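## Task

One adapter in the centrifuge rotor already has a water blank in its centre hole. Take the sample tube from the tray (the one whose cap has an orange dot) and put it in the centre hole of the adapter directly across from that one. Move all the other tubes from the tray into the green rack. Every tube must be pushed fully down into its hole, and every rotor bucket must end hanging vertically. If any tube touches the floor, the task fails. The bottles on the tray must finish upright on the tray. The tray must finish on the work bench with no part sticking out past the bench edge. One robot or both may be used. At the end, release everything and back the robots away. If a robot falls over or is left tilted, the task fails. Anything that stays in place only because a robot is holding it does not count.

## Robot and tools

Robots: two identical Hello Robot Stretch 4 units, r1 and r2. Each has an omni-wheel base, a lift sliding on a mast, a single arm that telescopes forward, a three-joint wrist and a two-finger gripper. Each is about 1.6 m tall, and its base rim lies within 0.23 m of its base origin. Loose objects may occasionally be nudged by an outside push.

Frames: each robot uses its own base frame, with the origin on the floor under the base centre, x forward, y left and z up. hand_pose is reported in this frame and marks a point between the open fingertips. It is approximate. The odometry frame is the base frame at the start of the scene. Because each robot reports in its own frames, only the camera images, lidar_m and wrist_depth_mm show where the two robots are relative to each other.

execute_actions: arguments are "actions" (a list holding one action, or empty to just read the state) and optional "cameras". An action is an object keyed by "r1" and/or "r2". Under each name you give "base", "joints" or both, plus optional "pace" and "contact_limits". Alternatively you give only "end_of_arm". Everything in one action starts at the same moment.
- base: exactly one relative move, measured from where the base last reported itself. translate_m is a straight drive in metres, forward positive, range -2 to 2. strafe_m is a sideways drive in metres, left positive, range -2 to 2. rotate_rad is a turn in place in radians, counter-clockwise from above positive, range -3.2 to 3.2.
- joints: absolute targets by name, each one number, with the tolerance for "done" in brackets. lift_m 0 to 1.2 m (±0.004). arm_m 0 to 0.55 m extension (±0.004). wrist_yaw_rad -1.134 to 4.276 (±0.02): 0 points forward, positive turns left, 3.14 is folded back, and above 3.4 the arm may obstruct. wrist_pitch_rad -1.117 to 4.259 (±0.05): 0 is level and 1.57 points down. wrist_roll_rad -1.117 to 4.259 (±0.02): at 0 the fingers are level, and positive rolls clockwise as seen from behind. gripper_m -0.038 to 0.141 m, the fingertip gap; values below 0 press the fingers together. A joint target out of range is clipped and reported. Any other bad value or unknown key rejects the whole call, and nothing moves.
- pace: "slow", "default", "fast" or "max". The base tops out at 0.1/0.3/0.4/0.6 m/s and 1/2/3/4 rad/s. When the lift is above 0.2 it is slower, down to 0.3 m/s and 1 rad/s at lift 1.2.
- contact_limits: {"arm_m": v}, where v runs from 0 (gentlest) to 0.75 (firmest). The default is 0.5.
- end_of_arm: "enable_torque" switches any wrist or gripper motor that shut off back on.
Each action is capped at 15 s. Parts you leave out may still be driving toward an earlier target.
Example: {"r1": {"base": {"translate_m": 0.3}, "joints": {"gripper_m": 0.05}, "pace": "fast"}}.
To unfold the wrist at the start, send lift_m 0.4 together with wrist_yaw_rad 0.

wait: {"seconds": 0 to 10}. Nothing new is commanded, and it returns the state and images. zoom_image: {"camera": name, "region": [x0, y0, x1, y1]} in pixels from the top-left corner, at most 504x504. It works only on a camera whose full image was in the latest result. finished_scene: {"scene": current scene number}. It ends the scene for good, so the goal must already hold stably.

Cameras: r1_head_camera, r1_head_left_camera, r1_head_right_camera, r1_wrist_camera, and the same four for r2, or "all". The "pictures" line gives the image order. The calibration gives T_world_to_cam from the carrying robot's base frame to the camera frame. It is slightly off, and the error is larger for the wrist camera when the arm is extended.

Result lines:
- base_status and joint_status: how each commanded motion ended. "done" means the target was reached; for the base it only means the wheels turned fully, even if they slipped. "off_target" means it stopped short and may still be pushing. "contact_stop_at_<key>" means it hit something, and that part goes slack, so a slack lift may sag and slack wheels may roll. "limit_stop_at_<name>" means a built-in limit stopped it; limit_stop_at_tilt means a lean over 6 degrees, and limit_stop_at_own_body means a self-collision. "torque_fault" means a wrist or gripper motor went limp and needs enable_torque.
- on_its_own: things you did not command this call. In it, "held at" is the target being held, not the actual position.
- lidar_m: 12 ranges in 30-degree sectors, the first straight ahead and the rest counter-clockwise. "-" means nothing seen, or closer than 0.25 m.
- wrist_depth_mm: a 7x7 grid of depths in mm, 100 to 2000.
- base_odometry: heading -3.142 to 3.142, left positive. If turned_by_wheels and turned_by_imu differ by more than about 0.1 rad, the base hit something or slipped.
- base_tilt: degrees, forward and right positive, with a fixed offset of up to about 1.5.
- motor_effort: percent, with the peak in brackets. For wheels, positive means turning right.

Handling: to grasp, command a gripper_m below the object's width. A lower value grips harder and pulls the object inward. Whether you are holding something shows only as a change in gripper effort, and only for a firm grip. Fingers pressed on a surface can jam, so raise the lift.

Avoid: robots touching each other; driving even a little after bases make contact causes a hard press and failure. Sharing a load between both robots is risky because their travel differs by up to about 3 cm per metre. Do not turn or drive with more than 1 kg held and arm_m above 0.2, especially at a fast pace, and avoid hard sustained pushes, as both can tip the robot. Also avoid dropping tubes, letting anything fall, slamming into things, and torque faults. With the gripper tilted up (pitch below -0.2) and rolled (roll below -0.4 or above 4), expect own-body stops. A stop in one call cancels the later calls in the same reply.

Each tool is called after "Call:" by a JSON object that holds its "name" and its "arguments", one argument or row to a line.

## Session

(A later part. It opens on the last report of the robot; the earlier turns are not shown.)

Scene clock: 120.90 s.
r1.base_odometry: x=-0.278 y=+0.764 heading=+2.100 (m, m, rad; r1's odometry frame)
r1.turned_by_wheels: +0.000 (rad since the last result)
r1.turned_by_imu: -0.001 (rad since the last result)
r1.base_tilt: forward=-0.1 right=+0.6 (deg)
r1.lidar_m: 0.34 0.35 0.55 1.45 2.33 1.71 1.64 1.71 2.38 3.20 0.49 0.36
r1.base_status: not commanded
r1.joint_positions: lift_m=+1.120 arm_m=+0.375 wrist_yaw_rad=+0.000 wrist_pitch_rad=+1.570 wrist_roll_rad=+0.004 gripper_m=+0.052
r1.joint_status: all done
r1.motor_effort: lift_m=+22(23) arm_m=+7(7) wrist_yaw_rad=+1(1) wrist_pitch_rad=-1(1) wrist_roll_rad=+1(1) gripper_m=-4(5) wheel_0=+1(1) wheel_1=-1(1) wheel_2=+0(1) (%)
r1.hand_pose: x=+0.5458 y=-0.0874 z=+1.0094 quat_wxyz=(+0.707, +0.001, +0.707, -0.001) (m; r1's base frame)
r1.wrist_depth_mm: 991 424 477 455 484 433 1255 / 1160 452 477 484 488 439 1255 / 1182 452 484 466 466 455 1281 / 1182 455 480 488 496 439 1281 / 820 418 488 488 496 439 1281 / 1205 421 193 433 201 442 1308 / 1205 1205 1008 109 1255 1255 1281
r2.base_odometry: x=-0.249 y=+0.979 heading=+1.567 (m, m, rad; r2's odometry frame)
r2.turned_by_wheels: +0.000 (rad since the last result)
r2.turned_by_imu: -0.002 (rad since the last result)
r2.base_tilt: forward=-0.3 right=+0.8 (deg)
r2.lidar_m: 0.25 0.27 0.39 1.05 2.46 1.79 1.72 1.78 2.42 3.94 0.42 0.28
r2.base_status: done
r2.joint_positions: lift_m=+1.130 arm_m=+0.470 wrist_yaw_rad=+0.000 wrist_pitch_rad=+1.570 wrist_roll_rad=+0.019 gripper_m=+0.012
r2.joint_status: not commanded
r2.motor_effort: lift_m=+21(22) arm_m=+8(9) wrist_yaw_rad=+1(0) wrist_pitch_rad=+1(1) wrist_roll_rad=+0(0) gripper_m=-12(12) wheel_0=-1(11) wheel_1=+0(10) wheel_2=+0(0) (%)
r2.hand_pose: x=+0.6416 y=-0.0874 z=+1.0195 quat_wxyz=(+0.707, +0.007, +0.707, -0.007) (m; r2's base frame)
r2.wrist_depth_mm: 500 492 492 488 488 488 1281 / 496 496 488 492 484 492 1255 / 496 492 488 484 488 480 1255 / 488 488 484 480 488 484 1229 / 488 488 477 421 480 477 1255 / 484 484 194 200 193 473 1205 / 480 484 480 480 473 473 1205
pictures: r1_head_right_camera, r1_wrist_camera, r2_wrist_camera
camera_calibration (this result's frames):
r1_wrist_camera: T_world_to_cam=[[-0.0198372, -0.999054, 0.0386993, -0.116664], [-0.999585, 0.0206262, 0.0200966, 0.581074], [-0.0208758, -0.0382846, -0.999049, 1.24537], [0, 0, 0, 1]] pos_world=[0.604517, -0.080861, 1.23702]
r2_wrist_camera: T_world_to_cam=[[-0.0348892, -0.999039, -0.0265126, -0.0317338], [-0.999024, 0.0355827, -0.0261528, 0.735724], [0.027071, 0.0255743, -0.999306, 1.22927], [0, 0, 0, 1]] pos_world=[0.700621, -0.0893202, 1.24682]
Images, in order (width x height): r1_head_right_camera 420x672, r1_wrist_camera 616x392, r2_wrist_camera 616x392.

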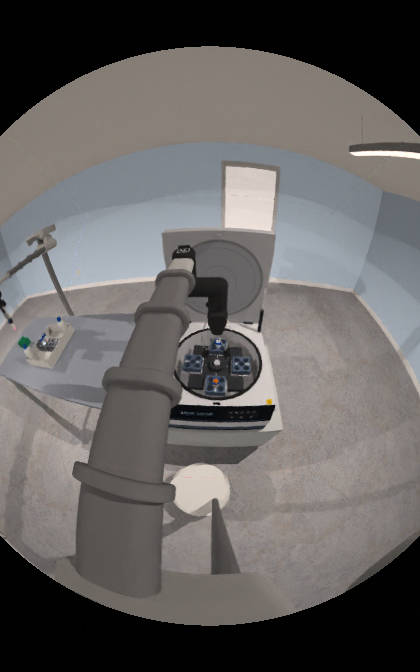

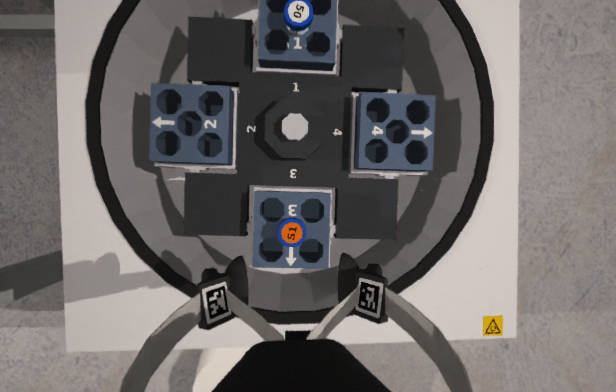

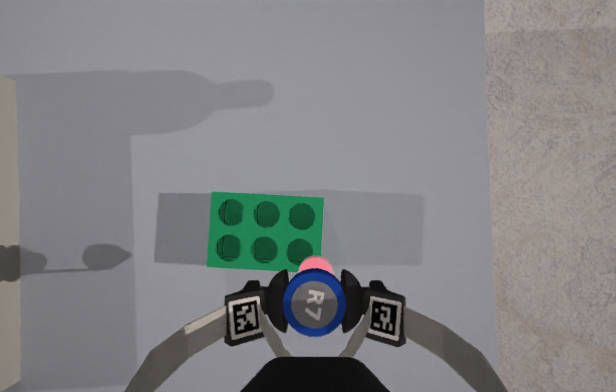

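Call:
{"name": "execute_actions", "arguments": {
  "actions": [
    {"r1":{"base":{"strafe_m":1.308},"joints":{"arm_m":0.451,"lift_m":1.14},"pace":"fast"},"r2":{"base":{"strafe_m":0.018},"joints":{"arm_m":0.477,"lift_m":1.04}}}
  ],
  "cameras": ["r1_wrist_camera","r2_wrist_camera"]
}}

Call:
{"name": "zoom_image", "arguments": {
  "camera": "r2_wrist_camera",
  "region": [200, 190, 380, 340]
}}

Scene clock: 129.23 s.
r1.base_odometry: x=-1.407 y=+0.104 heading=+2.100 (m, m, rad; r1's odometry frame)
r1.turned_by_wheels: +0.000 (rad since the last result)
r1.turned_by_imu: -0.004 (rad since the last result)
r1.base_tilt: forward=+0.0 right=+0.7 (deg)
r1.lidar_m: 0.35 0.38 0.52 4.25 2.27 1.69 1.62 1.71 2.35 1.35 0.51 0.37
r1.base_status: done
r1.joint_positions: lift_m=+1.140 arm_m=+0.450 wrist_yaw_rad=+0.000 wrist_pitch_rad=+1.570 wrist_roll_rad=+0.004 gripper_m=+0.052
r1.joint_status: all done
r1.motor_effort: lift_m=+21(23) arm_m=+7(7) wrist_yaw_rad=-1(3) wrist_pitch_rad=-1(1) wrist_roll_rad=-1(1) gripper_m=-6(6) wheel_0=+2(5) wheel_1=-1(9) wheel_2=+0(1) (%)
r1.hand_pose: x=+0.6208 y=-0.0874 z=+1.0294 quat_wxyz=(+0.707, +0.001, +0.707, -0.001) (m; r1's base frame)
r1.wrist_depth_mm: 466 469 477 480 442 496 496 / 469 473 455 480 480 496 508 / 469 477 449 427 433 500 508 / 473 477 484 492 496 500 508 / 473 480 355 492 496 504 508 / 480 488 193 496 202 508 517 / 480 488 492 109 504 512 517
r2.base_odometry: x=-0.267 y=+0.979 heading=+1.566 (m, m, rad; r2's odometry frame)
r2.turned_by_wheels: +0.000 (rad since the last result)
r2.turned_by_imu: +0.000 (rad since the last result)
r2.base_tilt: forward=-0.4 right=+0.8 (deg)
r2.lidar_m: 0.26 0.27 0.41 1.04 2.47 1.78 1.71 1.77 2.42 3.96 0.42 0.30
r2.base_status: done
r2.joint_positions: lift_m=+1.040 arm_m=+0.475 wrist_yaw_rad=+0.000 wrist_pitch_rad=+1.570 wrist_roll_rad=+0.019 gripper_m=+0.012
r2.joint_status: all done
r2.motor_effort: lift_m=+16(19) arm_m=+9(11) wrist_yaw_rad=+1(2) wrist_pitch_rad=+2(2) wrist_roll_rad=+0(1) gripper_m=-12(12) wheel_0=-1(11) wheel_1=-1(7) wheel_2=+0(0) (%)
r2.hand_pose: x=+0.6466 y=-0.0874 z=+0.9300 quat_wxyz=(+0.707, +0.007, +0.707, -0.007) (m; r2's base frame)
r2.wrist_depth_mm: 407 402 402 399 399 397 1160 / 402 404 397 399 402 394 1138 / 402 399 399 397 394 394 1160 / 399 397 397 394 394 392 1138 / 397 397 362 332 392 389 1138 / 397 397 195 200 194 387 1138 / 394 389 392 392 384 384 1138
pictures: r1_wrist_camera, r2_wrist_camera
camera_calibration (this result's frames):
r1_wrist_camera: T_world_to_cam=[[-0.0198291, -0.999054, 0.0386997, -0.115958], [-0.999585, 0.0206188, 0.0201163, 0.655611], [-0.0208952, -0.0382847, -0.999048, 1.26696], [0, 0, 0, 1]] pos_world=[0.679513, -0.0808606, 1.25705]
r2_wrist_camera: T_world_to_cam=[[-0.0348968, -0.999039, -0.0265111, -0.0339316], [-0.999025, 0.0355892, -0.0261116, 0.738309], [0.02703, 0.0255741, -0.999307, 1.13966], [0, 0, 0, 1]] pos_world=[0.705601, -0.0893206, 1.15725]
Images, in order (width x height): r1_wrist_camera 616x392, r2_wrist_camera 616x392.

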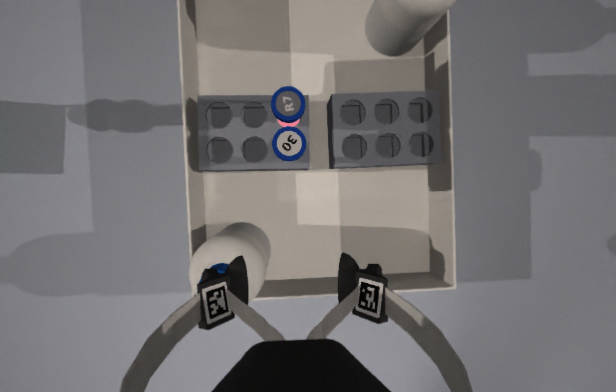

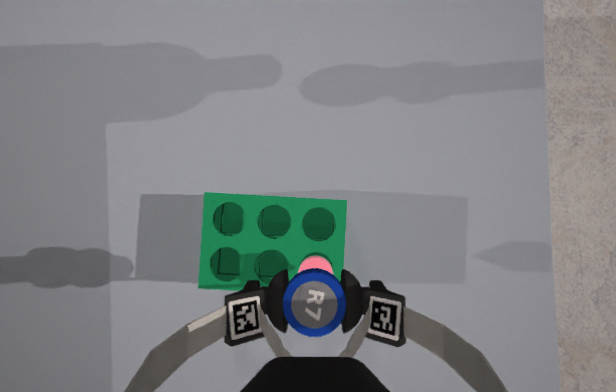

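Region (200, 190, 380, 340) of r2_wrist_camera's 616x392 image, scaled by 2.800.

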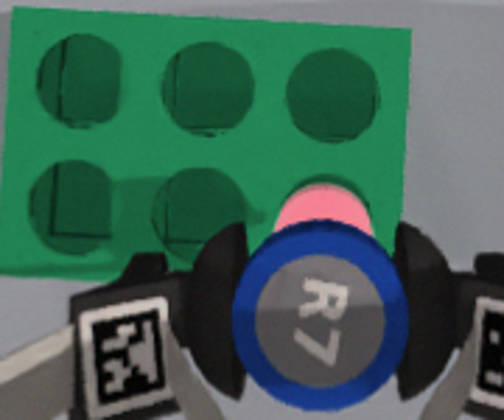

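Call:
{"name": "execute_actions", "arguments": {
  "actions": [
    {"r1":{"base":{"translate_m":0.1},"joints":{"lift_m":1.10},"pace":"fast"},"r2":{"base":{"translate_m":-0.0025},"joints":{"lift_m":0.98},"pace":"slow"}}
  ],
  "cameras": ["r1_wrist_camera","r2_wrist_camera"]
}}

Scene clock: 132.93 s.
r1.base_odometry: x=-1.458 y=+0.190 heading=+2.100 (m, m, rad; r1's odometry frame)
r1.turned_by_wheels: +0.000 (rad since the last result)
r1.turned_by_imu: -0.001 (rad since the last result)
r1.base_tilt: forward=-0.1 right=+0.7 (deg)
r1.lidar_m: 0.25 0.27 0.38 4.25 2.42 1.78 1.73 1.83 2.49 1.06 0.38 0.27
r1.base_status: done
r1.joint_positions: lift_m=+1.100 arm_m=+0.450 wrist_yaw_rad=+0.000 wrist_pitch_rad=+1.570 wrist_roll_rad=+0.004 gripper_m=+0.052
r1.joint_status: all done
r1.motor_effort: lift_m=+13(22) arm_m=+7(7) wrist_yaw_rad=-2(2) wrist_pitch_rad=-2(0) wrist_roll_rad=+0(1) gripper_m=-5(4) wheel_0=+2(3) wheel_1=-1(6) wheel_2=+0(8) (%)
r1.hand_pose: x=+0.6208 y=-0.0874 z=+0.9901 quat_wxyz=(+0.707, +0.001, +0.707, -0.001) (m; r1's base frame)
r1.wrist_depth_mm: 433 433 436 442 445 452 459 / 430 439 436 442 357 455 462 / 433 439 439 449 449 459 462 / 433 442 389 392 424 462 469 / 436 439 384 394 433 466 469 / 439 445 193 452 202 469 473 / 442 445 329 109 452 469 473
r2.base_odometry: x=-0.267 y=+0.977 heading=+1.566 (m, m, rad; r2's odometry frame)
r2.turned_by_wheels: +0.000 (rad since the last result)
r2.turned_by_imu: -0.001 (rad since the last result)
r2.base_tilt: forward=-0.2 right=+0.8 (deg)
r2.lidar_m: 0.26 0.31 0.39 1.10 2.45 1.80 1.71 1.77 2.42 3.94 0.42 0.29
r2.base_status: done
r2.joint_positions: lift_m=+0.980 arm_m=+0.475 wrist_yaw_rad=+0.000 wrist_pitch_rad=+1.570 wrist_roll_rad=+0.019 gripper_m=+0.012
r2.joint_status: all done
r2.motor_effort: lift_m=+16(16) arm_m=+9(9) wrist_yaw_rad=+0(1) wrist_pitch_rad=+2(3) wrist_roll_rad=+0(0) gripper_m=-14(13) wheel_0=-3(4) wheel_1=-3(5) wheel_2=+2(6) (%)
r2.hand_pose: x=+0.6466 y=-0.0874 z=+0.8700 quat_wxyz=(+0.707, +0.007, +0.707, -0.007) (m; r2's base frame)
r2.wrist_depth_mm: 343 342 342 340 338 336 336 / 340 342 338 338 334 334 330 / 340 336 336 336 334 330 332 / 340 338 330 325 330 329 329 / 334 336 274 273 330 330 327 / 334 332 195 200 193 329 327 / 332 329 332 329 327 327 325
pictures: r1_wrist_camera, r2_wrist_camera
camera_calibration (this result's frames):
r1_wrist_camera: T_world_to_cam=[[-0.0198291, -0.999054, 0.0386997, -0.114435], [-0.999585, 0.0206189, 0.0201164, 0.656422], [-0.0208953, -0.0382847, -0.999048, 1.22767], [0, 0, 0, 1]] pos_world=[0.679533, -0.0808606, 1.21773]
r2_wrist_camera: T_world_to_cam=[[-0.0348967, -0.999039, -0.0265111, -0.0355218], [-0.999025, 0.0355891, -0.0261116, 0.736745], [0.02703, 0.0255741, -0.999307, 1.07972], [0, 0, 0, 1]] pos_world=[0.705603, -0.0893206, 1.09726]
Images, in order (width x height): r1_wrist_camera 616x392, r2_wrist_camera 616x392.

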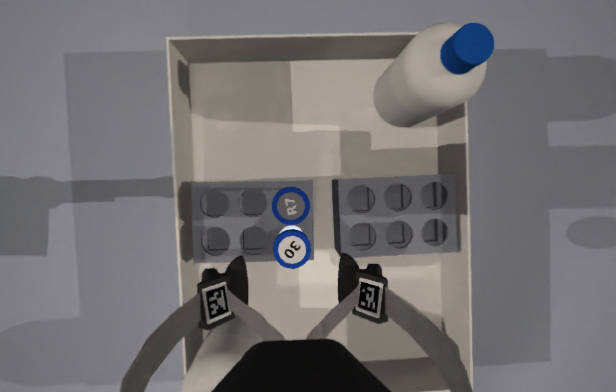

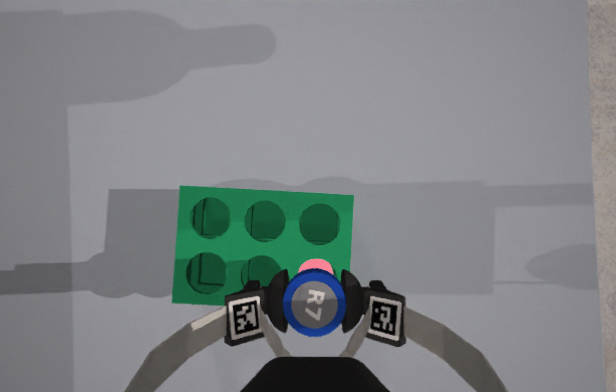

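Call:
{"name": "execute_actions", "arguments": {
  "actions": [
    {"r1":{"joints":{"lift_m":0.98}},"r2":{"joints":{"gripper_m":0.052,"lift_m":0.976}}}
  ],
  "cameras": ["r1_wrist_camera","r2_wrist_camera"]
}}

Scene clock: 135.93 s.
r1.base_odometry: x=-1.458 y=+0.190 heading=+2.100 (m, m, rad; r1's odometry frame)
r1.turned_by_wheels: +0.000 (rad since the last result)
r1.turned_by_imu: -0.001 (rad since the last result)
r1.base_tilt: forward=-0.1 right=+0.6 (deg)
r1.lidar_m: 0.26 0.25 0.39 4.25 2.42 1.80 1.73 1.82 2.50 1.04 0.36 0.27
r1.base_status: not commanded
r1.joint_positions: lift_m=+0.980 arm_m=+0.450 wrist_yaw_rad=+0.000 wrist_pitch_rad=+1.570 wrist_roll_rad=+0.004 gripper_m=+0.052
r1.joint_status: all done
r1.motor_effort: lift_m=+13(13) arm_m=+7(7) wrist_yaw_rad=+0(1) wrist_pitch_rad=-2(0) wrist_roll_rad=+0(1) gripper_m=-3(5) wheel_0=+1(2) wheel_1=-1(1) wheel_2=+0(1) (%)
r1.hand_pose: x=+0.6208 y=-0.0874 z=+0.8701 quat_wxyz=(+0.707, +0.001, +0.707, -0.001) (m; r1's base frame)
r1.wrist_depth_mm: 315 314 320 322 325 204 191 / 317 319 322 325 329 262 340 / 317 320 324 327 332 332 342 / 319 286 319 268 283 277 343 / 322 285 267 263 274 278 345 / 324 303 193 216 202 338 347 / 325 327 329 109 338 338 349
r2.base_odometry: x=-0.267 y=+0.977 heading=+1.566 (m, m, rad; r2's odometry frame)
r2.turned_by_wheels: +0.000 (rad since the last result)
r2.turned_by_imu: +0.000 (rad since the last result)
r2.base_tilt: forward=-0.3 right=+0.9 (deg)
r2.lidar_m: 0.26 0.28 0.39 1.09 2.45 1.78 1.70 1.76 2.43 3.96 0.40 0.28
r2.base_status: not commanded
r2.joint_positions: lift_m=+0.976 arm_m=+0.475 wrist_yaw_rad=+0.000 wrist_pitch_rad=+1.570 wrist_roll_rad=+0.019 gripper_m=+0.052
r2.joint_status: all done
r2.motor_effort: lift_m=+16(16) arm_m=+9(9) wrist_yaw_rad=+0(1) wrist_pitch_rad=+4(0) wrist_roll_rad=+0(0) gripper_m=-3(11) wheel_0=-3(3) wheel_1=-3(3) wheel_2=+2(2) (%)
r2.hand_pose: x=+0.6466 y=-0.0874 z=+0.8660 quat_wxyz=(+0.707, +0.007, +0.707, -0.007) (m; r2's base frame)
r2.wrist_depth_mm: 340 338 336 334 332 330 330 / 338 338 334 332 332 329 329 / 336 334 332 332 330 329 327 / 332 330 325 324 327 327 325 / 330 330 270 270 327 327 325 / 329 327 208 206 200 324 324 / 327 327 324 148 322 322 320
pictures: r1_wrist_camera, r2_wrist_camera
camera_calibration (this result's frames):
r1_wrist_camera: T_world_to_cam=[[-0.019829, -0.999054, 0.0386997, -0.109793], [-0.999585, 0.0206187, 0.0201163, 0.658839], [-0.0208952, -0.0382847, -0.999048, 1.10782], [0, 0, 0, 1]] pos_world=[0.679536, -0.0808606, 1.09776]
r2_wrist_camera: T_world_to_cam=[[-0.0348968, -0.999039, -0.0265111, -0.0356283], [-0.999025, 0.0355892, -0.0261116, 0.736642], [0.02703, 0.0255741, -0.999307, 1.0757], [0, 0, 0, 1]] pos_world=[0.705604, -0.0893206, 1.09324]
Images, in order (width x height): r1_wrist_camera 616x392, r2_wrist_camera 616x392.

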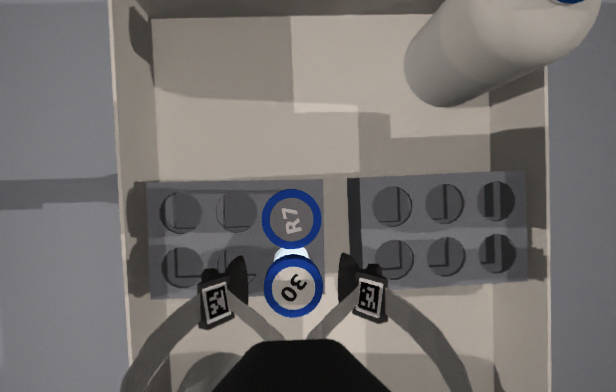

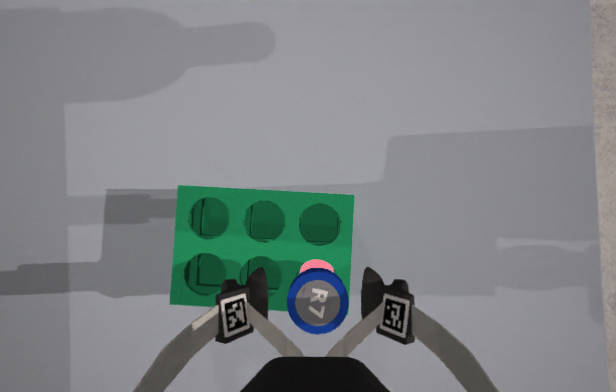

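Call:
{"name": "execute_actions", "arguments": {
  "actions": [
    {"r1":{"joints":{"gripper_m":0.012}},"r2":{"joints":{"lift_m":1.08},"pace":"fast"}}
  ],
  "cameras": []
}}

Call:
{"name": "execute_actions", "arguments": {
  "actions": [
    {"r1":{"joints":{"lift_m":1.09}},"r2":{"joints":{"arm_m":0.2,"lift_m":1.12},"pace":"fast"}}
  ],
  "cameras": ["r1_wrist_camera","r2_wrist_camera","r2_head_camera"]
}}

Scene clock: 141.17 s.
r1.base_odometry: x=-1.458 y=+0.190 heading=+2.100 (m, m, rad; r1's odometry frame)
r1.turned_by_wheels: +0.000 (rad since the last result)
r1.turned_by_imu: -0.001 (rad since the last result)
r1.base_tilt: forward=+0.0 right=+0.6 (deg)
r1.lidar_m: 0.25 0.29 0.36 4.26 2.40 1.80 1.73 1.83 2.51 1.04 0.37 0.26
r1.base_status: not commanded
r1.joint_positions: lift_m=+0.980 arm_m=+0.450 wrist_yaw_rad=+0.000 wrist_pitch_rad=+1.570 wrist_roll_rad=+0.004 gripper_m=+0.012
r1.joint_status: all done
r1.motor_effort: lift_m=+13(13) arm_m=+7(7) wrist_yaw_rad=-2(1) wrist_pitch_rad=-1(1) wrist_roll_rad=+0(1) gripper_m=-16(16) wheel_0=+1(2) wheel_1=-1(0) wheel_2=+0(0) (%)
r1.hand_pose: x=+0.6208 y=-0.0874 z=+0.8701 quat_wxyz=(+0.707, +0.001, +0.707, -0.001) (m; r1's base frame)
r1.wrist_depth_mm: 314 314 319 324 325 204 191 / 315 319 322 325 327 263 338 / 320 319 322 327 330 334 342 / 320 289 317 268 282 276 343 / 324 294 268 231 274 279 347 / 322 301 187 202 190 338 347 / 324 298 327 109 338 317 349
r2.base_odometry: x=-0.267 y=+0.977 heading=+1.566 (m, m, rad; r2's odometry frame)
r2.turned_by_wheels: +0.000 (rad since the last result)
r2.turned_by_imu: +0.000 (rad since the last result)
r2.base_tilt: forward=-0.3 right=+0.8 (deg)
r2.lidar_m: 0.27 0.29 0.38 1.10 2.47 1.79 1.71 1.76 2.37 3.96 0.42 0.30
r2.base_status: not commanded
r2.joint_positions: lift_m=+1.080 arm_m=+0.475 wrist_yaw_rad=+0.000 wrist_pitch_rad=+1.570 wrist_roll_rad=+0.019 gripper_m=+0.052
r2.joint_status: all done
r2.motor_effort: lift_m=+22(23) arm_m=+9(9) wrist_yaw_rad=+0(1) wrist_pitch_rad=+3(1) wrist_roll_rad=+0(0) gripper_m=-5(2) wheel_0=-3(3) wheel_1=-3(3) wheel_2=+2(2) (%)
r2.hand_pose: x=+0.6466 y=-0.0874 z=+0.9695 quat_wxyz=(+0.707, +0.007, +0.707, -0.007) (m; r2's base frame)
r2.wrist_depth_mm: 445 445 439 442 439 436 1205 / 442 442 442 439 436 433 1205 / 445 439 436 436 436 436 1182 / 439 439 436 433 436 433 1182 / 436 436 430 370 427 430 1182 / 433 433 206 430 200 427 1160 / 433 433 427 148 424 424 1182
pictures: none
No camera images: the call's "cameras" was empty. Leave "cameras" out to get every camera's image.

Scene clock: 142.80 s.
r1.base_odometry: x=-1.458 y=+0.190 heading=+2.100 (m, m, rad; r1's odometry frame)
r1.turned_by_wheels: +0.000 (rad since the last result)
r1.turned_by_imu: +0.000 (rad since the last result)
r1.base_tilt: forward=+0.0 right=+0.7 (deg)
r1.lidar_m: 0.25 0.28 0.37 4.26 2.41 1.81 1.73 1.81 2.47 1.03 0.39 0.26
r1.base_status: not commanded
r1.joint_positions: lift_m=+1.090 arm_m=+0.450 wrist_yaw_rad=+0.000 wrist_pitch_rad=+1.570 wrist_roll_rad=+0.004 gripper_m=+0.012
r1.joint_status: all done
r1.motor_effort: lift_m=+22(23) arm_m=+8(7) wrist_yaw_rad=+0(1) wrist_pitch_rad=-1(0) wrist_roll_rad=+1(0) gripper_m=-18(16) wheel_0=+2(2) wheel_1=-1(0) wheel_2=+1(0) (%)
r1.hand_pose: x=+0.6208 y=-0.0874 z=+0.9793 quat_wxyz=(+0.707, +0.001, +0.707, -0.001) (m; r1's base frame)
r1.wrist_depth_mm: 415 424 427 433 430 439 445 / 421 421 427 433 355 392 449 / 421 430 430 439 439 449 455 / 427 430 387 382 413 452 455 / 424 433 377 382 439 452 459 / 433 436 187 202 190 455 466 / 430 436 329 109 449 459 462
r2.base_odometry: x=-0.267 y=+0.977 heading=+1.566 (m, m, rad; r2's odometry frame)
r2.turned_by_wheels: +0.000 (rad since the last result)
r2.turned_by_imu: +0.000 (rad since the last result)
r2.base_tilt: forward=-0.3 right=+0.8 (deg)
r2.lidar_m: 0.28 0.29 0.41 1.07 2.43 1.77 1.71 1.76 2.39 3.96 0.44 0.29
r2.base_status: not commanded
r2.joint_positions: lift_m=+1.120 arm_m=+0.202 wrist_yaw_rad=+0.000 wrist_pitch_rad=+1.570 wrist_roll_rad=+0.019 gripper_m=+0.052
r2.joint_status: all done
r2.motor_effort: lift_m=+21(23) arm_m=-9(9) wrist_yaw_rad=+2(0) wrist_pitch_rad=+2(2) wrist_roll_rad=+0(0) gripper_m=-4(2) wheel_0=-2(3) wheel_1=-3(3) wheel_2=+2(2) (%)
r2.hand_pose: x=+0.3726 y=-0.0874 z=+1.0095 quat_wxyz=(+0.707, +0.007, +0.707, -0.007) (m; r2's base frame)
r2.wrist_depth_mm: 488 488 484 452 484 480 1255 / 488 488 480 477 477 477 1281 / 484 480 477 477 477 477 1229 / 480 477 480 473 477 469 1255 / 477 473 477 473 469 469 1229 / 477 477 207 473 200 469 1229 / 1255 1255 1008 148 1229 1229 1229
pictures: r1_wrist_camera, r2_head_camera, r2_wrist_camera
camera_calibration (this result's frames):
r1_wrist_camera: T_world_to_cam=[[-0.0198293, -0.999054, 0.0386997, -0.114019], [-0.999585, 0.0206191, 0.0201163, 0.656644], [-0.0208952, -0.0382847, -0.999048, 1.21694], [0, 0, 0, 1]] pos_world=[0.679539, -0.0808606, 1.20698]
r2_wrist_camera: T_world_to_cam=[[-0.0351481, -0.999031, -0.0265047, -0.0412977], [-0.999021, 0.0358357, -0.025927, 0.466454], [0.0268516, 0.0255675, -0.999312, 1.22663], [0, 0, 0, 1]] pos_world=[0.431609, -0.0893352, 1.23679]
Images, in order (width x height): r1_wrist_camera 616x392, r2_head_camera 420x560, r2_wrist_camera 616x392.

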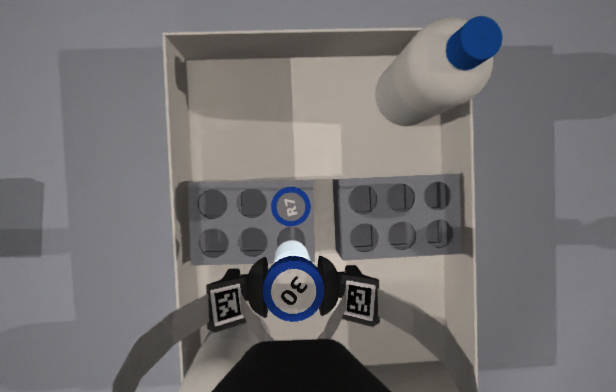

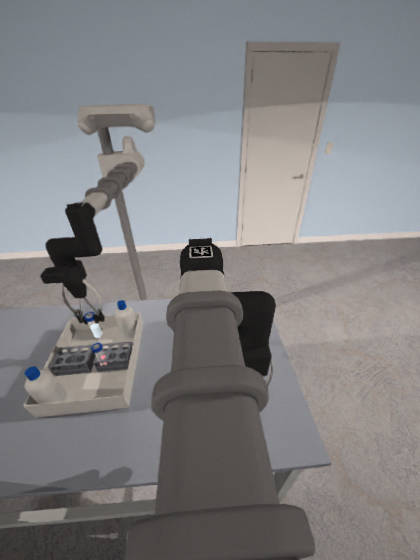

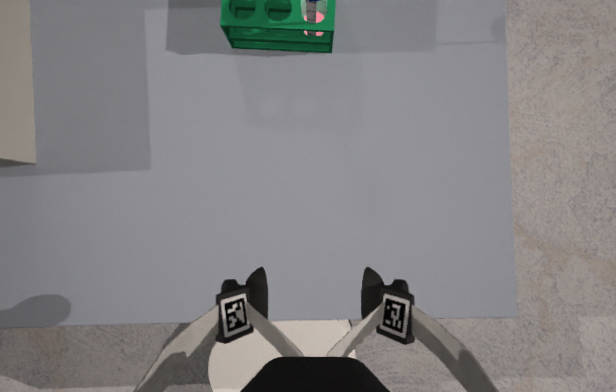

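Call:
{"name": "execute_actions", "arguments": {
  "actions": [
    {"r1":{"base":{"strafe_m":0.397},"pace":"fast"},"r2":{"base":{"strafe_m":0.475},"pace":"fast"}}
  ],
  "cameras": ["r1_wrist_camera","r2_wrist_camera"]
}}

Call:
{"name": "zoom_image", "arguments": {
  "camera": "r1_wrist_camera",
  "region": [180, 170, 360, 320]
}}

Scene clock: 148.60 s.
r1.base_odometry: x=-1.800 y=-0.010 heading=+2.100 (m, m, rad; r1's odometry frame)
r1.turned_by_wheels: +0.000 (rad since the last result)
r1.turned_by_imu: -0.002 (rad since the last result)
r1.base_tilt: forward=-0.1 right=+0.7 (deg)
r1.lidar_m: 0.25 0.29 3.98 3.85 2.44 1.78 1.73 1.79 2.51 1.05 0.40 0.27
r1.base_status: done
r1.joint_positions: lift_m=+1.090 arm_m=+0.450 wrist_yaw_rad=+0.000 wrist_pitch_rad=+1.570 wrist_roll_rad=+0.004 gripper_m=+0.012
r1.joint_status: not commanded
r1.motor_effort: lift_m=+21(22) arm_m=+7(7) wrist_yaw_rad=+1(1) wrist_pitch_rad=-1(0) wrist_roll_rad=+1(0) gripper_m=-17(18) wheel_0=+0(14) wheel_1=+0(9) wheel_2=+0(1) (%)
r1.hand_pose: x=+0.6208 y=-0.0874 z=+0.9794 quat_wxyz=(+0.707, +0.001, +0.707, -0.001) (m; r1's base frame)
r1.wrist_depth_mm: 421 421 430 433 439 439 449 / 418 424 433 436 439 445 449 / 424 427 433 436 445 449 449 / 421 433 377 436 445 449 394 / 430 430 433 436 449 455 418 / 430 433 187 203 190 452 402 / 436 436 439 109 452 455 394
r2.base_odometry: x=-0.742 y=+0.979 heading=+1.566 (m, m, rad; r2's odometry frame)
r2.turned_by_wheels: +0.000 (rad since the last result)
r2.turned_by_imu: +0.001 (rad since the last result)
r2.base_tilt: forward=-0.3 right=+1.0 (deg)
r2.lidar_m: 0.25 0.28 0.41 1.33 2.47 1.81 1.69 1.77 2.41 4.44 0.41 0.28
r2.base_status: done
r2.joint_positions: lift_m=+1.120 arm_m=+0.202 wrist_yaw_rad=+0.000 wrist_pitch_rad=+1.570 wrist_roll_rad=+0.019 gripper_m=+0.052
r2.joint_status: not commanded
r2.motor_effort: lift_m=+21(21) arm_m=-9(8) wrist_yaw_rad=+1(1) wrist_pitch_rad=+3(2) wrist_roll_rad=+0(0) gripper_m=-3(3) wheel_0=-2(12) wheel_1=+1(11) wheel_2=+0(2) (%)
r2.hand_pose: x=+0.3726 y=-0.0874 z=+1.0095 quat_wxyz=(+0.707, +0.007, +0.707, -0.007) (m; r2's base frame)
r2.wrist_depth_mm: 484 484 449 459 455 480 480 / 484 449 480 477 480 477 473 / 488 480 413 473 473 477 473 / 484 473 477 473 473 469 466 / 480 480 477 469 469 473 469 / 480 473 208 473 200 473 469 / 1255 1229 1025 148 1182 1229 1205
pictures: r1_wrist_camera, r2_wrist_camera
camera_calibration (this result's frames):
r1_wrist_camera: T_world_to_cam=[[-0.0198291, -0.999054, 0.0386997, -0.114023], [-0.999585, 0.0206188, 0.0201164, 0.656646], [-0.0208953, -0.0382847, -0.999048, 1.21704], [0, 0, 0, 1]] pos_world=[0.679543, -0.0808606, 1.20709]
r2_wrist_camera: T_world_to_cam=[[-0.0351479, -0.999031, -0.0265047, -0.0412978], [-0.999021, 0.0358355, -0.0259289, 0.466455], [0.0268535, 0.0255675, -0.999312, 1.22663], [0, 0, 0, 1]] pos_world=[0.431607, -0.0893352, 1.23679]
Images, in order (width x height): r1_wrist_camera 616x392, r2_wrist_camera 616x392.

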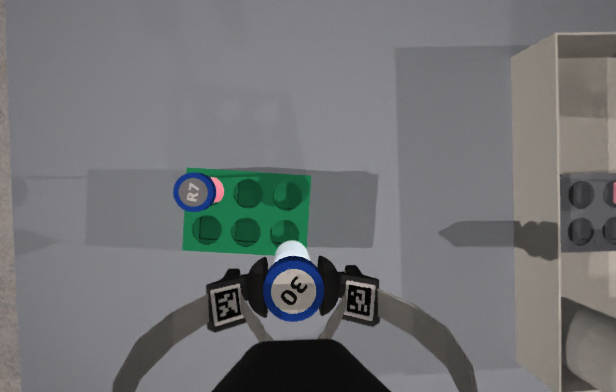

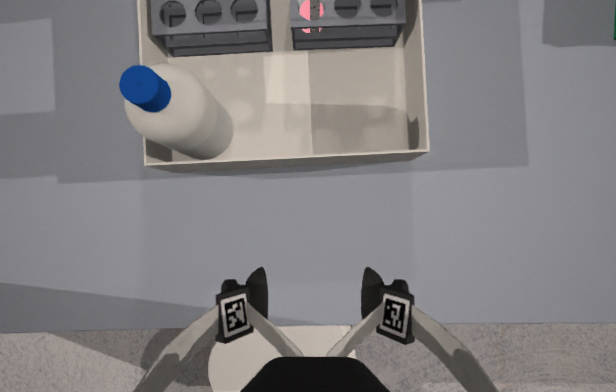

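Region (180, 170, 360, 320) of r1_wrist_camera's 616x392 image, scaled by 2.800.

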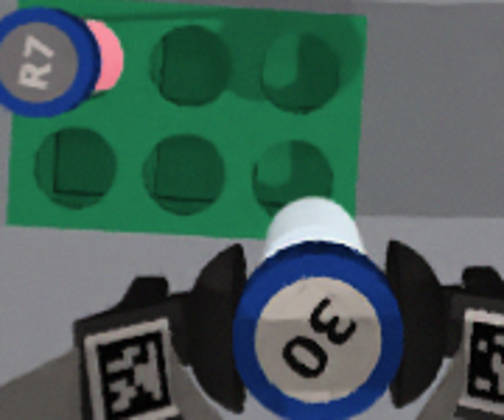

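Call:
{"name": "execute_actions", "arguments": {
  "actions": [
    {"r1":{"base":{"strafe_m":0.0072},"joints":{"arm_m":0.458,"lift_m":1.04}},"r2":{"joints":{"arm_m":0.477,"lift_m":1.06},"pace":"fast"}}
  ],
  "cameras": ["r1_wrist_camera","r2_wrist_camera"]
}}

Call:
{"name": "zoom_image", "arguments": {
  "camera": "r1_wrist_camera",
  "region": [180, 170, 360, 320]
}}

Scene clock: 153.03 s.
r1.base_odometry: x=-1.807 y=-0.014 heading=+2.100 (m, m, rad; r1's odometry frame)
r1.turned_by_wheels: +0.000 (rad since the last result)
r1.turned_by_imu: -0.001 (rad since the last result)
r1.base_tilt: forward=+0.0 right=+0.7 (deg)
r1.lidar_m: 0.26 0.29 3.99 3.86 2.44 1.78 1.71 1.82 2.48 1.04 0.38 0.27
r1.base_status: done
r1.joint_positions: lift_m=+1.040 arm_m=+0.457 wrist_yaw_rad=+0.000 wrist_pitch_rad=+1.570 wrist_roll_rad=+0.004 gripper_m=+0.012
r1.joint_status: all done
r1.motor_effort: lift_m=+13(18) arm_m=+8(9) wrist_yaw_rad=+0(1) wrist_pitch_rad=-2(1) wrist_roll_rad=+1(0) gripper_m=-16(15) wheel_0=+2(8) wheel_1=-1(8) wheel_2=+0(2) (%)
r1.hand_pose: x=+0.6278 y=-0.0874 z=+0.9301 quat_wxyz=(+0.707, +0.001, +0.707, -0.001) (m; r1's base frame)
r1.wrist_depth_mm: 370 375 379 384 389 394 394 / 373 379 382 389 392 397 377 / 375 377 387 387 394 399 384 / 377 382 330 387 394 402 384 / 379 382 329 330 399 404 387 / 379 387 187 202 190 404 389 / 382 384 394 109 402 407 394
r2.base_odometry: x=-0.742 y=+0.979 heading=+1.566 (m, m, rad; r2's odometry frame)
r2.turned_by_wheels: +0.000 (rad since the last result)
r2.turned_by_imu: +0.000 (rad since the last result)
r2.base_tilt: forward=-0.3 right=+0.7 (deg)
r2.lidar_m: 0.26 0.28 0.42 1.30 2.49 1.79 1.70 1.78 2.45 4.43 0.39 0.28
r2.base_status: not commanded
r2.joint_positions: lift_m=+1.060 arm_m=+0.475 wrist_yaw_rad=+0.000 wrist_pitch_rad=+1.570 wrist_roll_rad=+0.019 gripper_m=+0.052
r2.joint_status: all done
r2.motor_effort: lift_m=+16(20) arm_m=+9(8) wrist_yaw_rad=-1(1) wrist_pitch_rad=+3(2) wrist_roll_rad=+0(0) gripper_m=-3(3) wheel_0=-2(2) wheel_1=+1(1) wheel_2=+0(0) (%)
r2.hand_pose: x=+0.6467 y=-0.0874 z=+0.9499 quat_wxyz=(+0.707, +0.007, +0.707, -0.007) (m; r2's base frame)
r2.wrist_depth_mm: 427 421 421 418 258 415 415 / 424 407 418 413 279 418 413 / 418 418 415 413 413 413 413 / 418 392 413 413 382 410 410 / 418 357 353 351 351 410 407 / 415 382 207 407 200 404 404 / 415 351 392 148 404 402 404
pictures: r1_wrist_camera, r2_wrist_camera
camera_calibration (this result's frames):
r1_wrist_camera: T_world_to_cam=[[-0.0198419, -0.999054, 0.0386997, -0.111968], [-0.999585, 0.0206317, 0.0201171, 0.664595], [-0.0208965, -0.0382844, -0.999048, 1.16791], [0, 0, 0, 1]] pos_world=[0.686503, -0.0808613, 1.15776]
r2_wrist_camera: T_world_to_cam=[[-0.0347689, -0.999044, -0.0265172, -0.0334773], [-0.999025, 0.035466, -0.026286, 0.739046], [0.0272014, 0.0255775, -0.999303, 1.1595], [0, 0, 0, 1]] pos_world=[0.705621, -0.0893133, 1.17723]
Images, in order (width x height): r1_wrist_camera 616x392, r2_wrist_camera 616x392.

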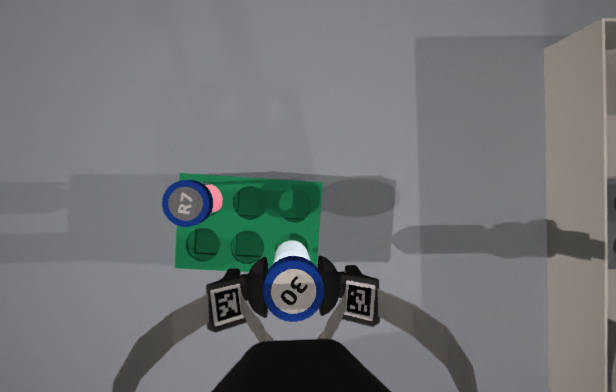

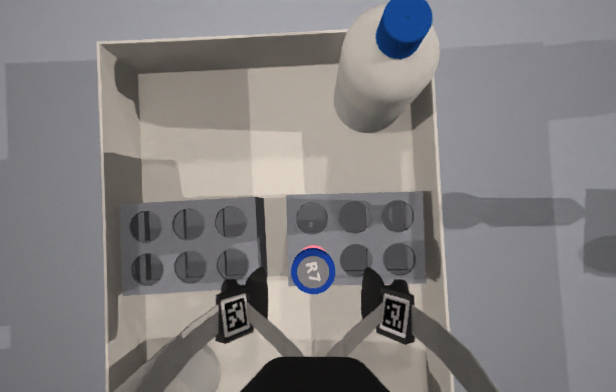

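Region (180, 170, 360, 320) of r1_wrist_camera's 616x392 image, scaled by 2.800.

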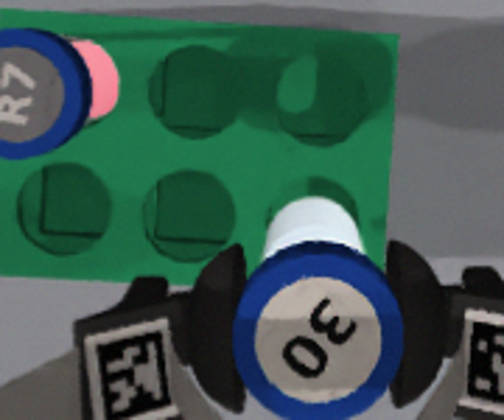

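Call:
{"name": "execute_actions", "arguments": {
  "actions": [
    {"r1":{"joints":{"lift_m":0.978},"pace":"slow"},"r2":{"base":{"translate_m":0.003},"joints":{"lift_m":0.98}}}
  ],
  "cameras": ["r1_wrist_camera","r2_wrist_camera"]
}}

Scene clock: 156.73 s.
r1.base_odometry: x=-1.807 y=-0.014 heading=+2.100 (m, m, rad; r1's odometry frame)
r1.turned_by_wheels: +0.000 (rad since the last result)
r1.turned_by_imu: -0.001 (rad since the last result)
r1.base_tilt: forward=+0.0 right=+0.7 (deg)
r1.lidar_m: 0.25 0.27 3.97 3.86 2.45 1.78 1.73 1.81 2.49 1.03 0.38 0.27
r1.base_status: not commanded
r1.joint_positions: lift_m=+0.978 arm_m=+0.457 wrist_yaw_rad=+0.000 wrist_pitch_rad=+1.570 wrist_roll_rad=+0.004 gripper_m=+0.012
r1.joint_status: all done
r1.motor_effort: lift_m=+13(13) arm_m=+8(7) wrist_yaw_rad=+2(1) wrist_pitch_rad=-2(0) wrist_roll_rad=+0(1) gripper_m=-16(17) wheel_0=+1(1) wheel_1=-1(1) wheel_2=+0(0) (%)
r1.hand_pose: x=+0.6278 y=-0.0874 z=+0.8681 quat_wxyz=(+0.707, +0.001, +0.707, -0.001) (m; r1's base frame)
r1.wrist_depth_mm: 310 315 319 325 329 334 334 / 314 319 322 327 329 334 338 / 317 319 324 327 330 336 340 / 319 319 267 324 332 340 343 / 319 324 268 270 334 340 343 / 322 324 187 202 190 342 345 / 324 325 330 109 340 342 345
r2.base_odometry: x=-0.742 y=+0.982 heading=+1.566 (m, m, rad; r2's odometry frame)
r2.turned_by_wheels: +0.000 (rad since the last result)
r2.turned_by_imu: +0.000 (rad since the last result)
r2.base_tilt: forward=-0.3 right=+0.9 (deg)
r2.lidar_m: 0.26 0.28 0.37 1.32 2.47 1.77 1.70 1.77 2.43 4.43 0.39 0.28
r2.base_status: done
r2.joint_positions: lift_m=+0.980 arm_m=+0.476 wrist_yaw_rad=+0.000 wrist_pitch_rad=+1.570 wrist_roll_rad=+0.019 gripper_m=+0.052
r2.joint_status: all done
r2.motor_effort: lift_m=+16(17) arm_m=+8(9) wrist_yaw_rad=-1(1) wrist_pitch_rad=+2(4) wrist_roll_rad=-1(0) gripper_m=-3(3) wheel_0=-1(5) wheel_1=+1(7) wheel_2=+2(7) (%)
r2.hand_pose: x=+0.6467 y=-0.0874 z=+0.8700 quat_wxyz=(+0.707, +0.007, +0.707, -0.007) (m; r2's base frame)
r2.wrist_depth_mm: 293 312 319 324 196 334 336 / 314 338 336 334 256 334 332 / 310 336 332 334 332 332 332 / 309 334 334 327 324 329 330 / 276 274 285 270 297 293 327 / 286 300 207 208 199 300 329 / 298 327 329 148 325 312 327
pictures: r1_wrist_camera, r2_wrist_camera
camera_calibration (this result's frames):
r1_wrist_camera: T_world_to_cam=[[-0.0198421, -0.999054, 0.0386997, -0.109569], [-0.999585, 0.0206319, 0.0201172, 0.665843], [-0.0208966, -0.0382844, -0.999048, 1.10598], [0, 0, 0, 1]] pos_world=[0.686504, -0.0808613, 1.09578]
r2_wrist_camera: T_world_to_cam=[[-0.0347702, -0.999044, -0.0265158, -0.035597], [-0.999026, 0.0354661, -0.0262435, 0.73694], [0.0271588, 0.0255774, -0.999304, 1.07962], [0, 0, 0, 1]] pos_world=[0.705664, -0.0893133, 1.09727]
Images, in order (width x height): r1_wrist_camera 616x392, r2_wrist_camera 616x392.

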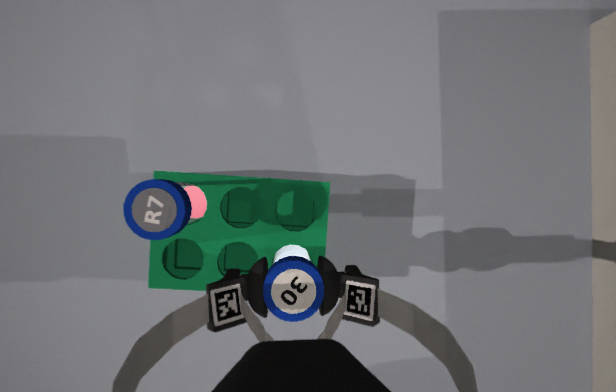

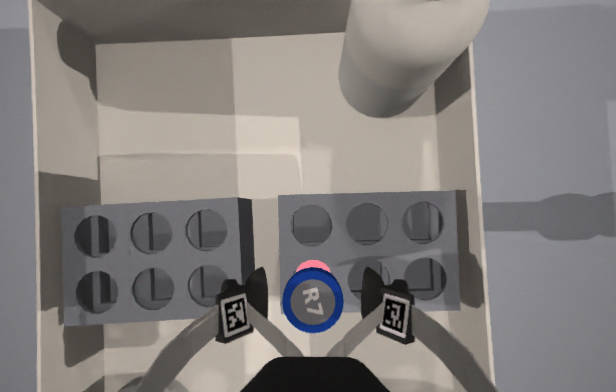

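Call:
{"name": "execute_actions", "arguments": {
  "actions": [
    {"r1":{"joints":{"gripper_m":0.052}},"r2":{"joints":{"gripper_m":0.012}}}
  ],
  "cameras": ["r1_wrist_camera"]
}}

Call:
{"name": "execute_actions", "arguments": {
  "actions": [
    {"r1":{"joints":{"lift_m":1.07},"pace":"fast"},"r2":{"joints":{"lift_m":1.09}}}
  ],
  "cameras": ["r2_wrist_camera"]
}}

Call:
{"name": "execute_actions", "arguments": {
  "actions": [
    {"r1":{"base":{"translate_m":-0.4},"joints":{"arm_m":0.0},"pace":"max"},"r2":{"base":{"strafe_m":-0.396},"joints":{"arm_m":0.48}}}
  ],
  "cameras": ["r2_wrist_camera","r1_head_camera"]
}}

Call:
{"name": "zoom_image", "arguments": {
  "camera": "r2_wrist_camera",
  "region": [260, 190, 440, 340]
}}

Scene clock: 161.73 s.
r1.base_odometry: x=-1.807 y=-0.014 heading=+2.100 (m, m, rad; r1's odometry frame)
r1.turned_by_wheels: +0.000 (rad since the last result)
r1.turned_by_imu: -0.001 (rad since the last result)
r1.base_tilt: forward=+0.1 right=+0.6 (deg)
r1.lidar_m: 0.25 0.27 4.00 3.84 2.42 1.77 1.71 1.78 2.49 1.03 0.39 0.28
r1.base_status: not commanded
r1.joint_positions: lift_m=+0.978 arm_m=+0.457 wrist_yaw_rad=+0.000 wrist_pitch_rad=+1.570 wrist_roll_rad=+0.004 gripper_m=+0.052
r1.joint_status: all done
r1.motor_effort: lift_m=+13(13) arm_m=+8(7) wrist_yaw_rad=+0(1) wrist_pitch_rad=+0(0) wrist_roll_rad=+1(2) gripper_m=-5(19) wheel_0=+2(2) wheel_1=-1(1) wheel_2=+0(0) (%)
r1.hand_pose: x=+0.6278 y=-0.0874 z=+0.8681 quat_wxyz=(+0.707, +0.001, +0.707, -0.001) (m; r1's base frame)
r1.wrist_depth_mm: 312 317 320 324 327 334 336 / 314 317 322 325 330 334 336 / 315 322 324 327 330 336 340 / 317 319 267 324 334 338 342 / 319 320 267 270 334 340 342 / 322 324 193 216 202 342 343 / 322 325 330 109 340 343 347
r2.base_odometry: x=-0.742 y=+0.982 heading=+1.566 (m, m, rad; r2's odometry frame)
r2.turned_by_wheels: +0.000 (rad since the last result)
r2.turned_by_imu: +0.000 (rad since the last result)
r2.base_tilt: forward=-0.4 right=+0.9 (deg)
r2.lidar_m: 0.26 0.26 0.38 1.32 2.51 1.81 1.71 1.79 2.42 4.44 0.38 0.28
r2.base_status: not commanded
r2.joint_positions: lift_m=+0.980 arm_m=+0.476 wrist_yaw_rad=+0.000 wrist_pitch_rad=+1.570 wrist_roll_rad=+0.019 gripper_m=+0.012
r2.joint_status: all done
r2.motor_effort: lift_m=+16(16) arm_m=+8(8) wrist_yaw_rad=+0(1) wrist_pitch_rad=+2(3) wrist_roll_rad=+0(0) gripper_m=-13(14) wheel_0=-1(0) wheel_1=+1(1) wheel_2=+2(2) (%)
r2.hand_pose: x=+0.6467 y=-0.0874 z=+0.8700 quat_wxyz=(+0.707, +0.007, +0.707, -0.007) (m; r2's base frame)
r2.wrist_depth_mm: 291 314 317 322 196 336 336 / 301 336 336 332 255 332 336 / 312 334 334 330 330 332 332 / 307 334 330 325 324 330 330 / 276 276 286 271 298 294 327 / 287 298 195 201 192 301 325 / 298 317 327 325 324 309 325
pictures: r1_wrist_camera
camera_calibration (this result's frames):
r1_wrist_camera: T_world_to_cam=[[-0.0198419, -0.999054, 0.0386997, -0.109569], [-0.999585, 0.0206317, 0.020117, 0.665844], [-0.0208964, -0.0382844, -0.999048, 1.10598], [0, 0, 0, 1]] pos_world=[0.686504, -0.0808613, 1.09578]
Images, in order (width x height): r1_wrist_camera 616x392.

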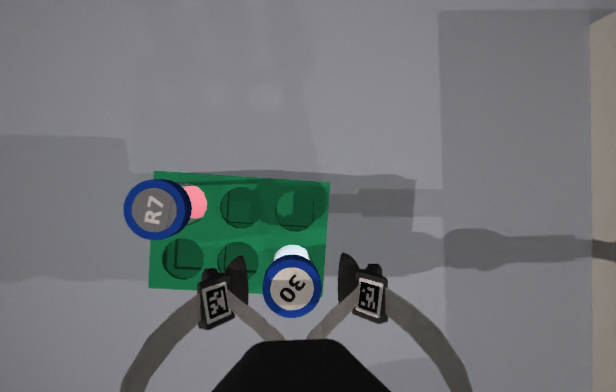

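Scene clock: 163.23 s.
r1.base_odometry: x=-1.807 y=-0.014 heading=+2.100 (m, m, rad; r1's odometry frame)
r1.turned_by_wheels: +0.000 (rad since the last result)
r1.turned_by_imu: +0.000 (rad since the last result)
r1.base_tilt: forward=+0.0 right=+0.7 (deg)
r1.lidar_m: 0.26 0.28 3.99 3.85 2.44 1.77 1.71 1.81 2.48 1.03 0.37 0.28
r1.base_status: not commanded
r1.joint_positions: lift_m=+1.070 arm_m=+0.457 wrist_yaw_rad=+0.000 wrist_pitch_rad=+1.570 wrist_roll_rad=+0.004 gripper_m=+0.052
r1.joint_status: all done
r1.motor_effort: lift_m=+22(23) arm_m=+7(7) wrist_yaw_rad=+0(0) wrist_pitch_rad=-1(1) wrist_roll_rad=+2(1) gripper_m=-6(4) wheel_0=+2(2) wheel_1=-1(1) wheel_2=+0(1) (%)
r1.hand_pose: x=+0.6278 y=-0.0874 z=+0.9594 quat_wxyz=(+0.707, +0.001, +0.707, -0.001) (m; r1's base frame)
r1.wrist_depth_mm: 399 402 407 413 418 421 427 / 399 404 410 418 418 427 399 / 402 407 413 415 424 430 402 / 404 413 357 415 424 430 384 / 407 413 410 362 427 436 389 / 413 415 193 424 202 436 410 / 413 415 421 109 433 439 397
r2.base_odometry: x=-0.742 y=+0.982 heading=+1.566 (m, m, rad; r2's odometry frame)
r2.turned_by_wheels: +0.000 (rad since the last result)
r2.turned_by_imu: +0.000 (rad since the last result)
r2.base_tilt: forward=-0.3 right=+0.9 (deg)
r2.lidar_m: 0.25 0.29 0.37 1.31 2.50 1.79 1.71 1.80 2.41 4.42 0.41 0.29
r2.base_status: not commanded
r2.joint_positions: lift_m=+1.090 arm_m=+0.476 wrist_yaw_rad=+0.000 wrist_pitch_rad=+1.570 wrist_roll_rad=+0.019 gripper_m=+0.012
r2.joint_status: all done
r2.motor_effort: lift_m=+22(21) arm_m=+9(8) wrist_yaw_rad=+0(1) wrist_pitch_rad=+4(3) wrist_roll_rad=+0(0) gripper_m=-12(11) wheel_0=-1(0) wheel_1=+1(1) wheel_2=+2(2) (%)
r2.hand_pose: x=+0.6467 y=-0.0874 z=+0.9795 quat_wxyz=(+0.707, +0.007, +0.707, -0.007) (m; r2's base frame)
r2.wrist_depth_mm: 455 452 452 452 452 449 445 / 449 433 452 433 303 445 442 / 455 445 445 445 436 439 442 / 449 445 442 439 436 439 439 / 445 433 382 382 379 436 439 / 445 442 194 200 192 436 433 / 445 404 379 436 430 436 433
pictures: r2_wrist_camera
camera_calibration (this result's frames):
r2_wrist_camera: T_world_to_cam=[[-0.0347701, -0.999044, -0.0265158, -0.0326942], [-0.999026, 0.035466, -0.0262434, 0.739817], [0.0271587, 0.0255774, -0.999304, 1.18902], [0, 0, 0, 1]] pos_world=[0.705668, -0.0893133, 1.20674]
Images, in order (width x height): r2_wrist_camera 616x392.

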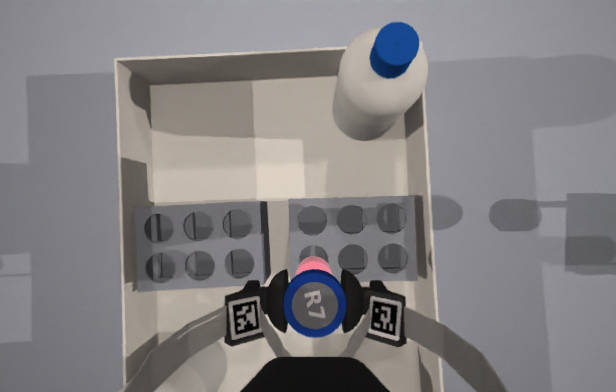

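Scene clock: 165.90 s.
r1.base_odometry: x=-1.605 y=-0.359 heading=+2.100 (m, m, rad; r1's odometry frame)
r1.turned_by_wheels: +0.000 (rad since the last result)
r1.turned_by_imu: -0.001 (rad since the last result)
r1.base_tilt: forward=+0.0 right=+0.7 (deg)
r1.lidar_m: 0.66 0.68 3.99 3.86 1.84 1.38 1.32 1.39 1.90 4.90 0.96 0.70
r1.base_status: done
r1.joint_positions: lift_m=+1.070 arm_m=+0.003 wrist_yaw_rad=+0.000 wrist_pitch_rad=+1.570 wrist_roll_rad=+0.004 gripper_m=+0.052
r1.joint_status: all done
joint sent to its limit — the command would take r1.arm_m past its lower limit, so that joint was sent only as far as its limit.
r1.motor_effort: lift_m=+21(22) arm_m=-7(10) wrist_yaw_rad=+1(2) wrist_pitch_rad=-1(2) wrist_roll_rad=+1(1) gripper_m=-6(4) wheel_0=+0(9) wheel_1=+1(5) wheel_2=-1(10) (%)
r1.hand_pose: x=+0.1744 y=-0.0874 z=+0.9594 quat_wxyz=(+0.707, +0.001, +0.707, -0.001) (m; r1's base frame)
r1.wrist_depth_mm: 1118 1138 1138 1160 1182 1205 1205 / 1138 1160 1160 1160 1182 1205 1205 / 1138 1160 1160 1160 1205 1182 1229 / 1138 1160 1160 1182 1205 1205 1229 / 1160 1160 960 991 1182 1229 1229 / 1138 1160 193 976 202 1229 1229 / 1160 1160 1182 109 1182 1229 1255
r2.base_odometry: x=-0.346 y=+0.980 heading=+1.566 (m, m, rad; r2's odometry frame)
r2.turned_by_wheels: +0.000 (rad since the last result)
r2.turned_by_imu: -0.001 (rad since the last result)
r2.base_tilt: forward=-0.3 right=+0.8 (deg)
r2.lidar_m: 0.26 0.29 0.40 1.06 2.48 1.77 1.72 1.77 2.41 4.03 0.41 0.26
r2.base_status: done
r2.joint_positions: lift_m=+1.090 arm_m=+0.478 wrist_yaw_rad=+0.000 wrist_pitch_rad=+1.570 wrist_roll_rad=+0.019 gripper_m=+0.012
r2.joint_status: all done
r2.motor_effort: lift_m=+21(22) arm_m=+9(11) wrist_yaw_rad=-1(0) wrist_pitch_rad=+1(1) wrist_roll_rad=+0(0) gripper_m=-12(12) wheel_0=+2(11) wheel_1=-2(10) wheel_2=+0(2) (%)
r2.hand_pose: x=+0.6496 y=-0.0874 z=+0.9796 quat_wxyz=(+0.707, +0.007, +0.707, -0.007) (m; r2's base frame)
r2.wrist_depth_mm: 459 452 452 452 449 449 445 / 410 449 449 449 445 449 445 / 424 449 449 445 445 442 439 / 421 445 449 442 439 439 439 / 415 445 442 384 402 439 439 / 430 442 193 200 192 436 433 / 427 442 439 436 436 430 430
pictures: r1_head_camera, r2_wrist_camera
camera_calibration (this result's frames):
r2_wrist_camera: T_world_to_cam=[[-0.0347966, -0.999043, -0.0265107, -0.0325778], [-0.999029, 0.0354887, -0.0260982, 0.742587], [0.0270141, 0.0255768, -0.999308, 1.18915], [0, 0, 0, 1]] pos_world=[0.708609, -0.0893146, 1.20684]
Images, in order (width x height): r1_head_camera 420x560, r2_wrist_camera 616x392.

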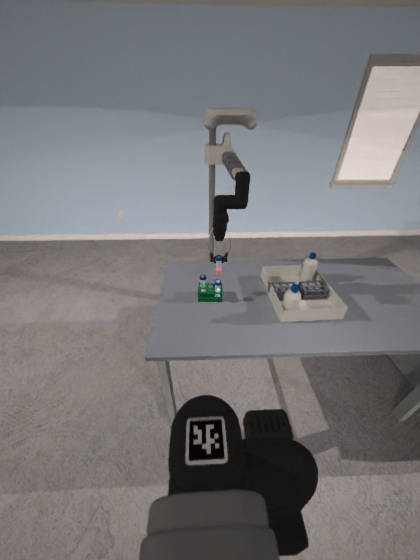

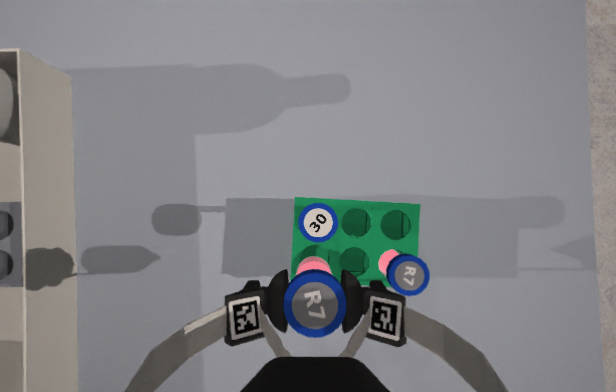

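Region (260, 190, 440, 340) of r2_wrist_camera's 616x392 image, scaled by 2.800.

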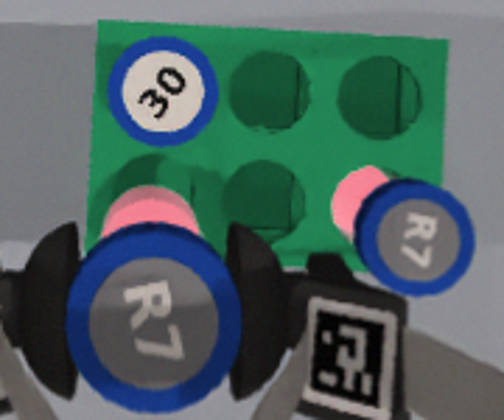

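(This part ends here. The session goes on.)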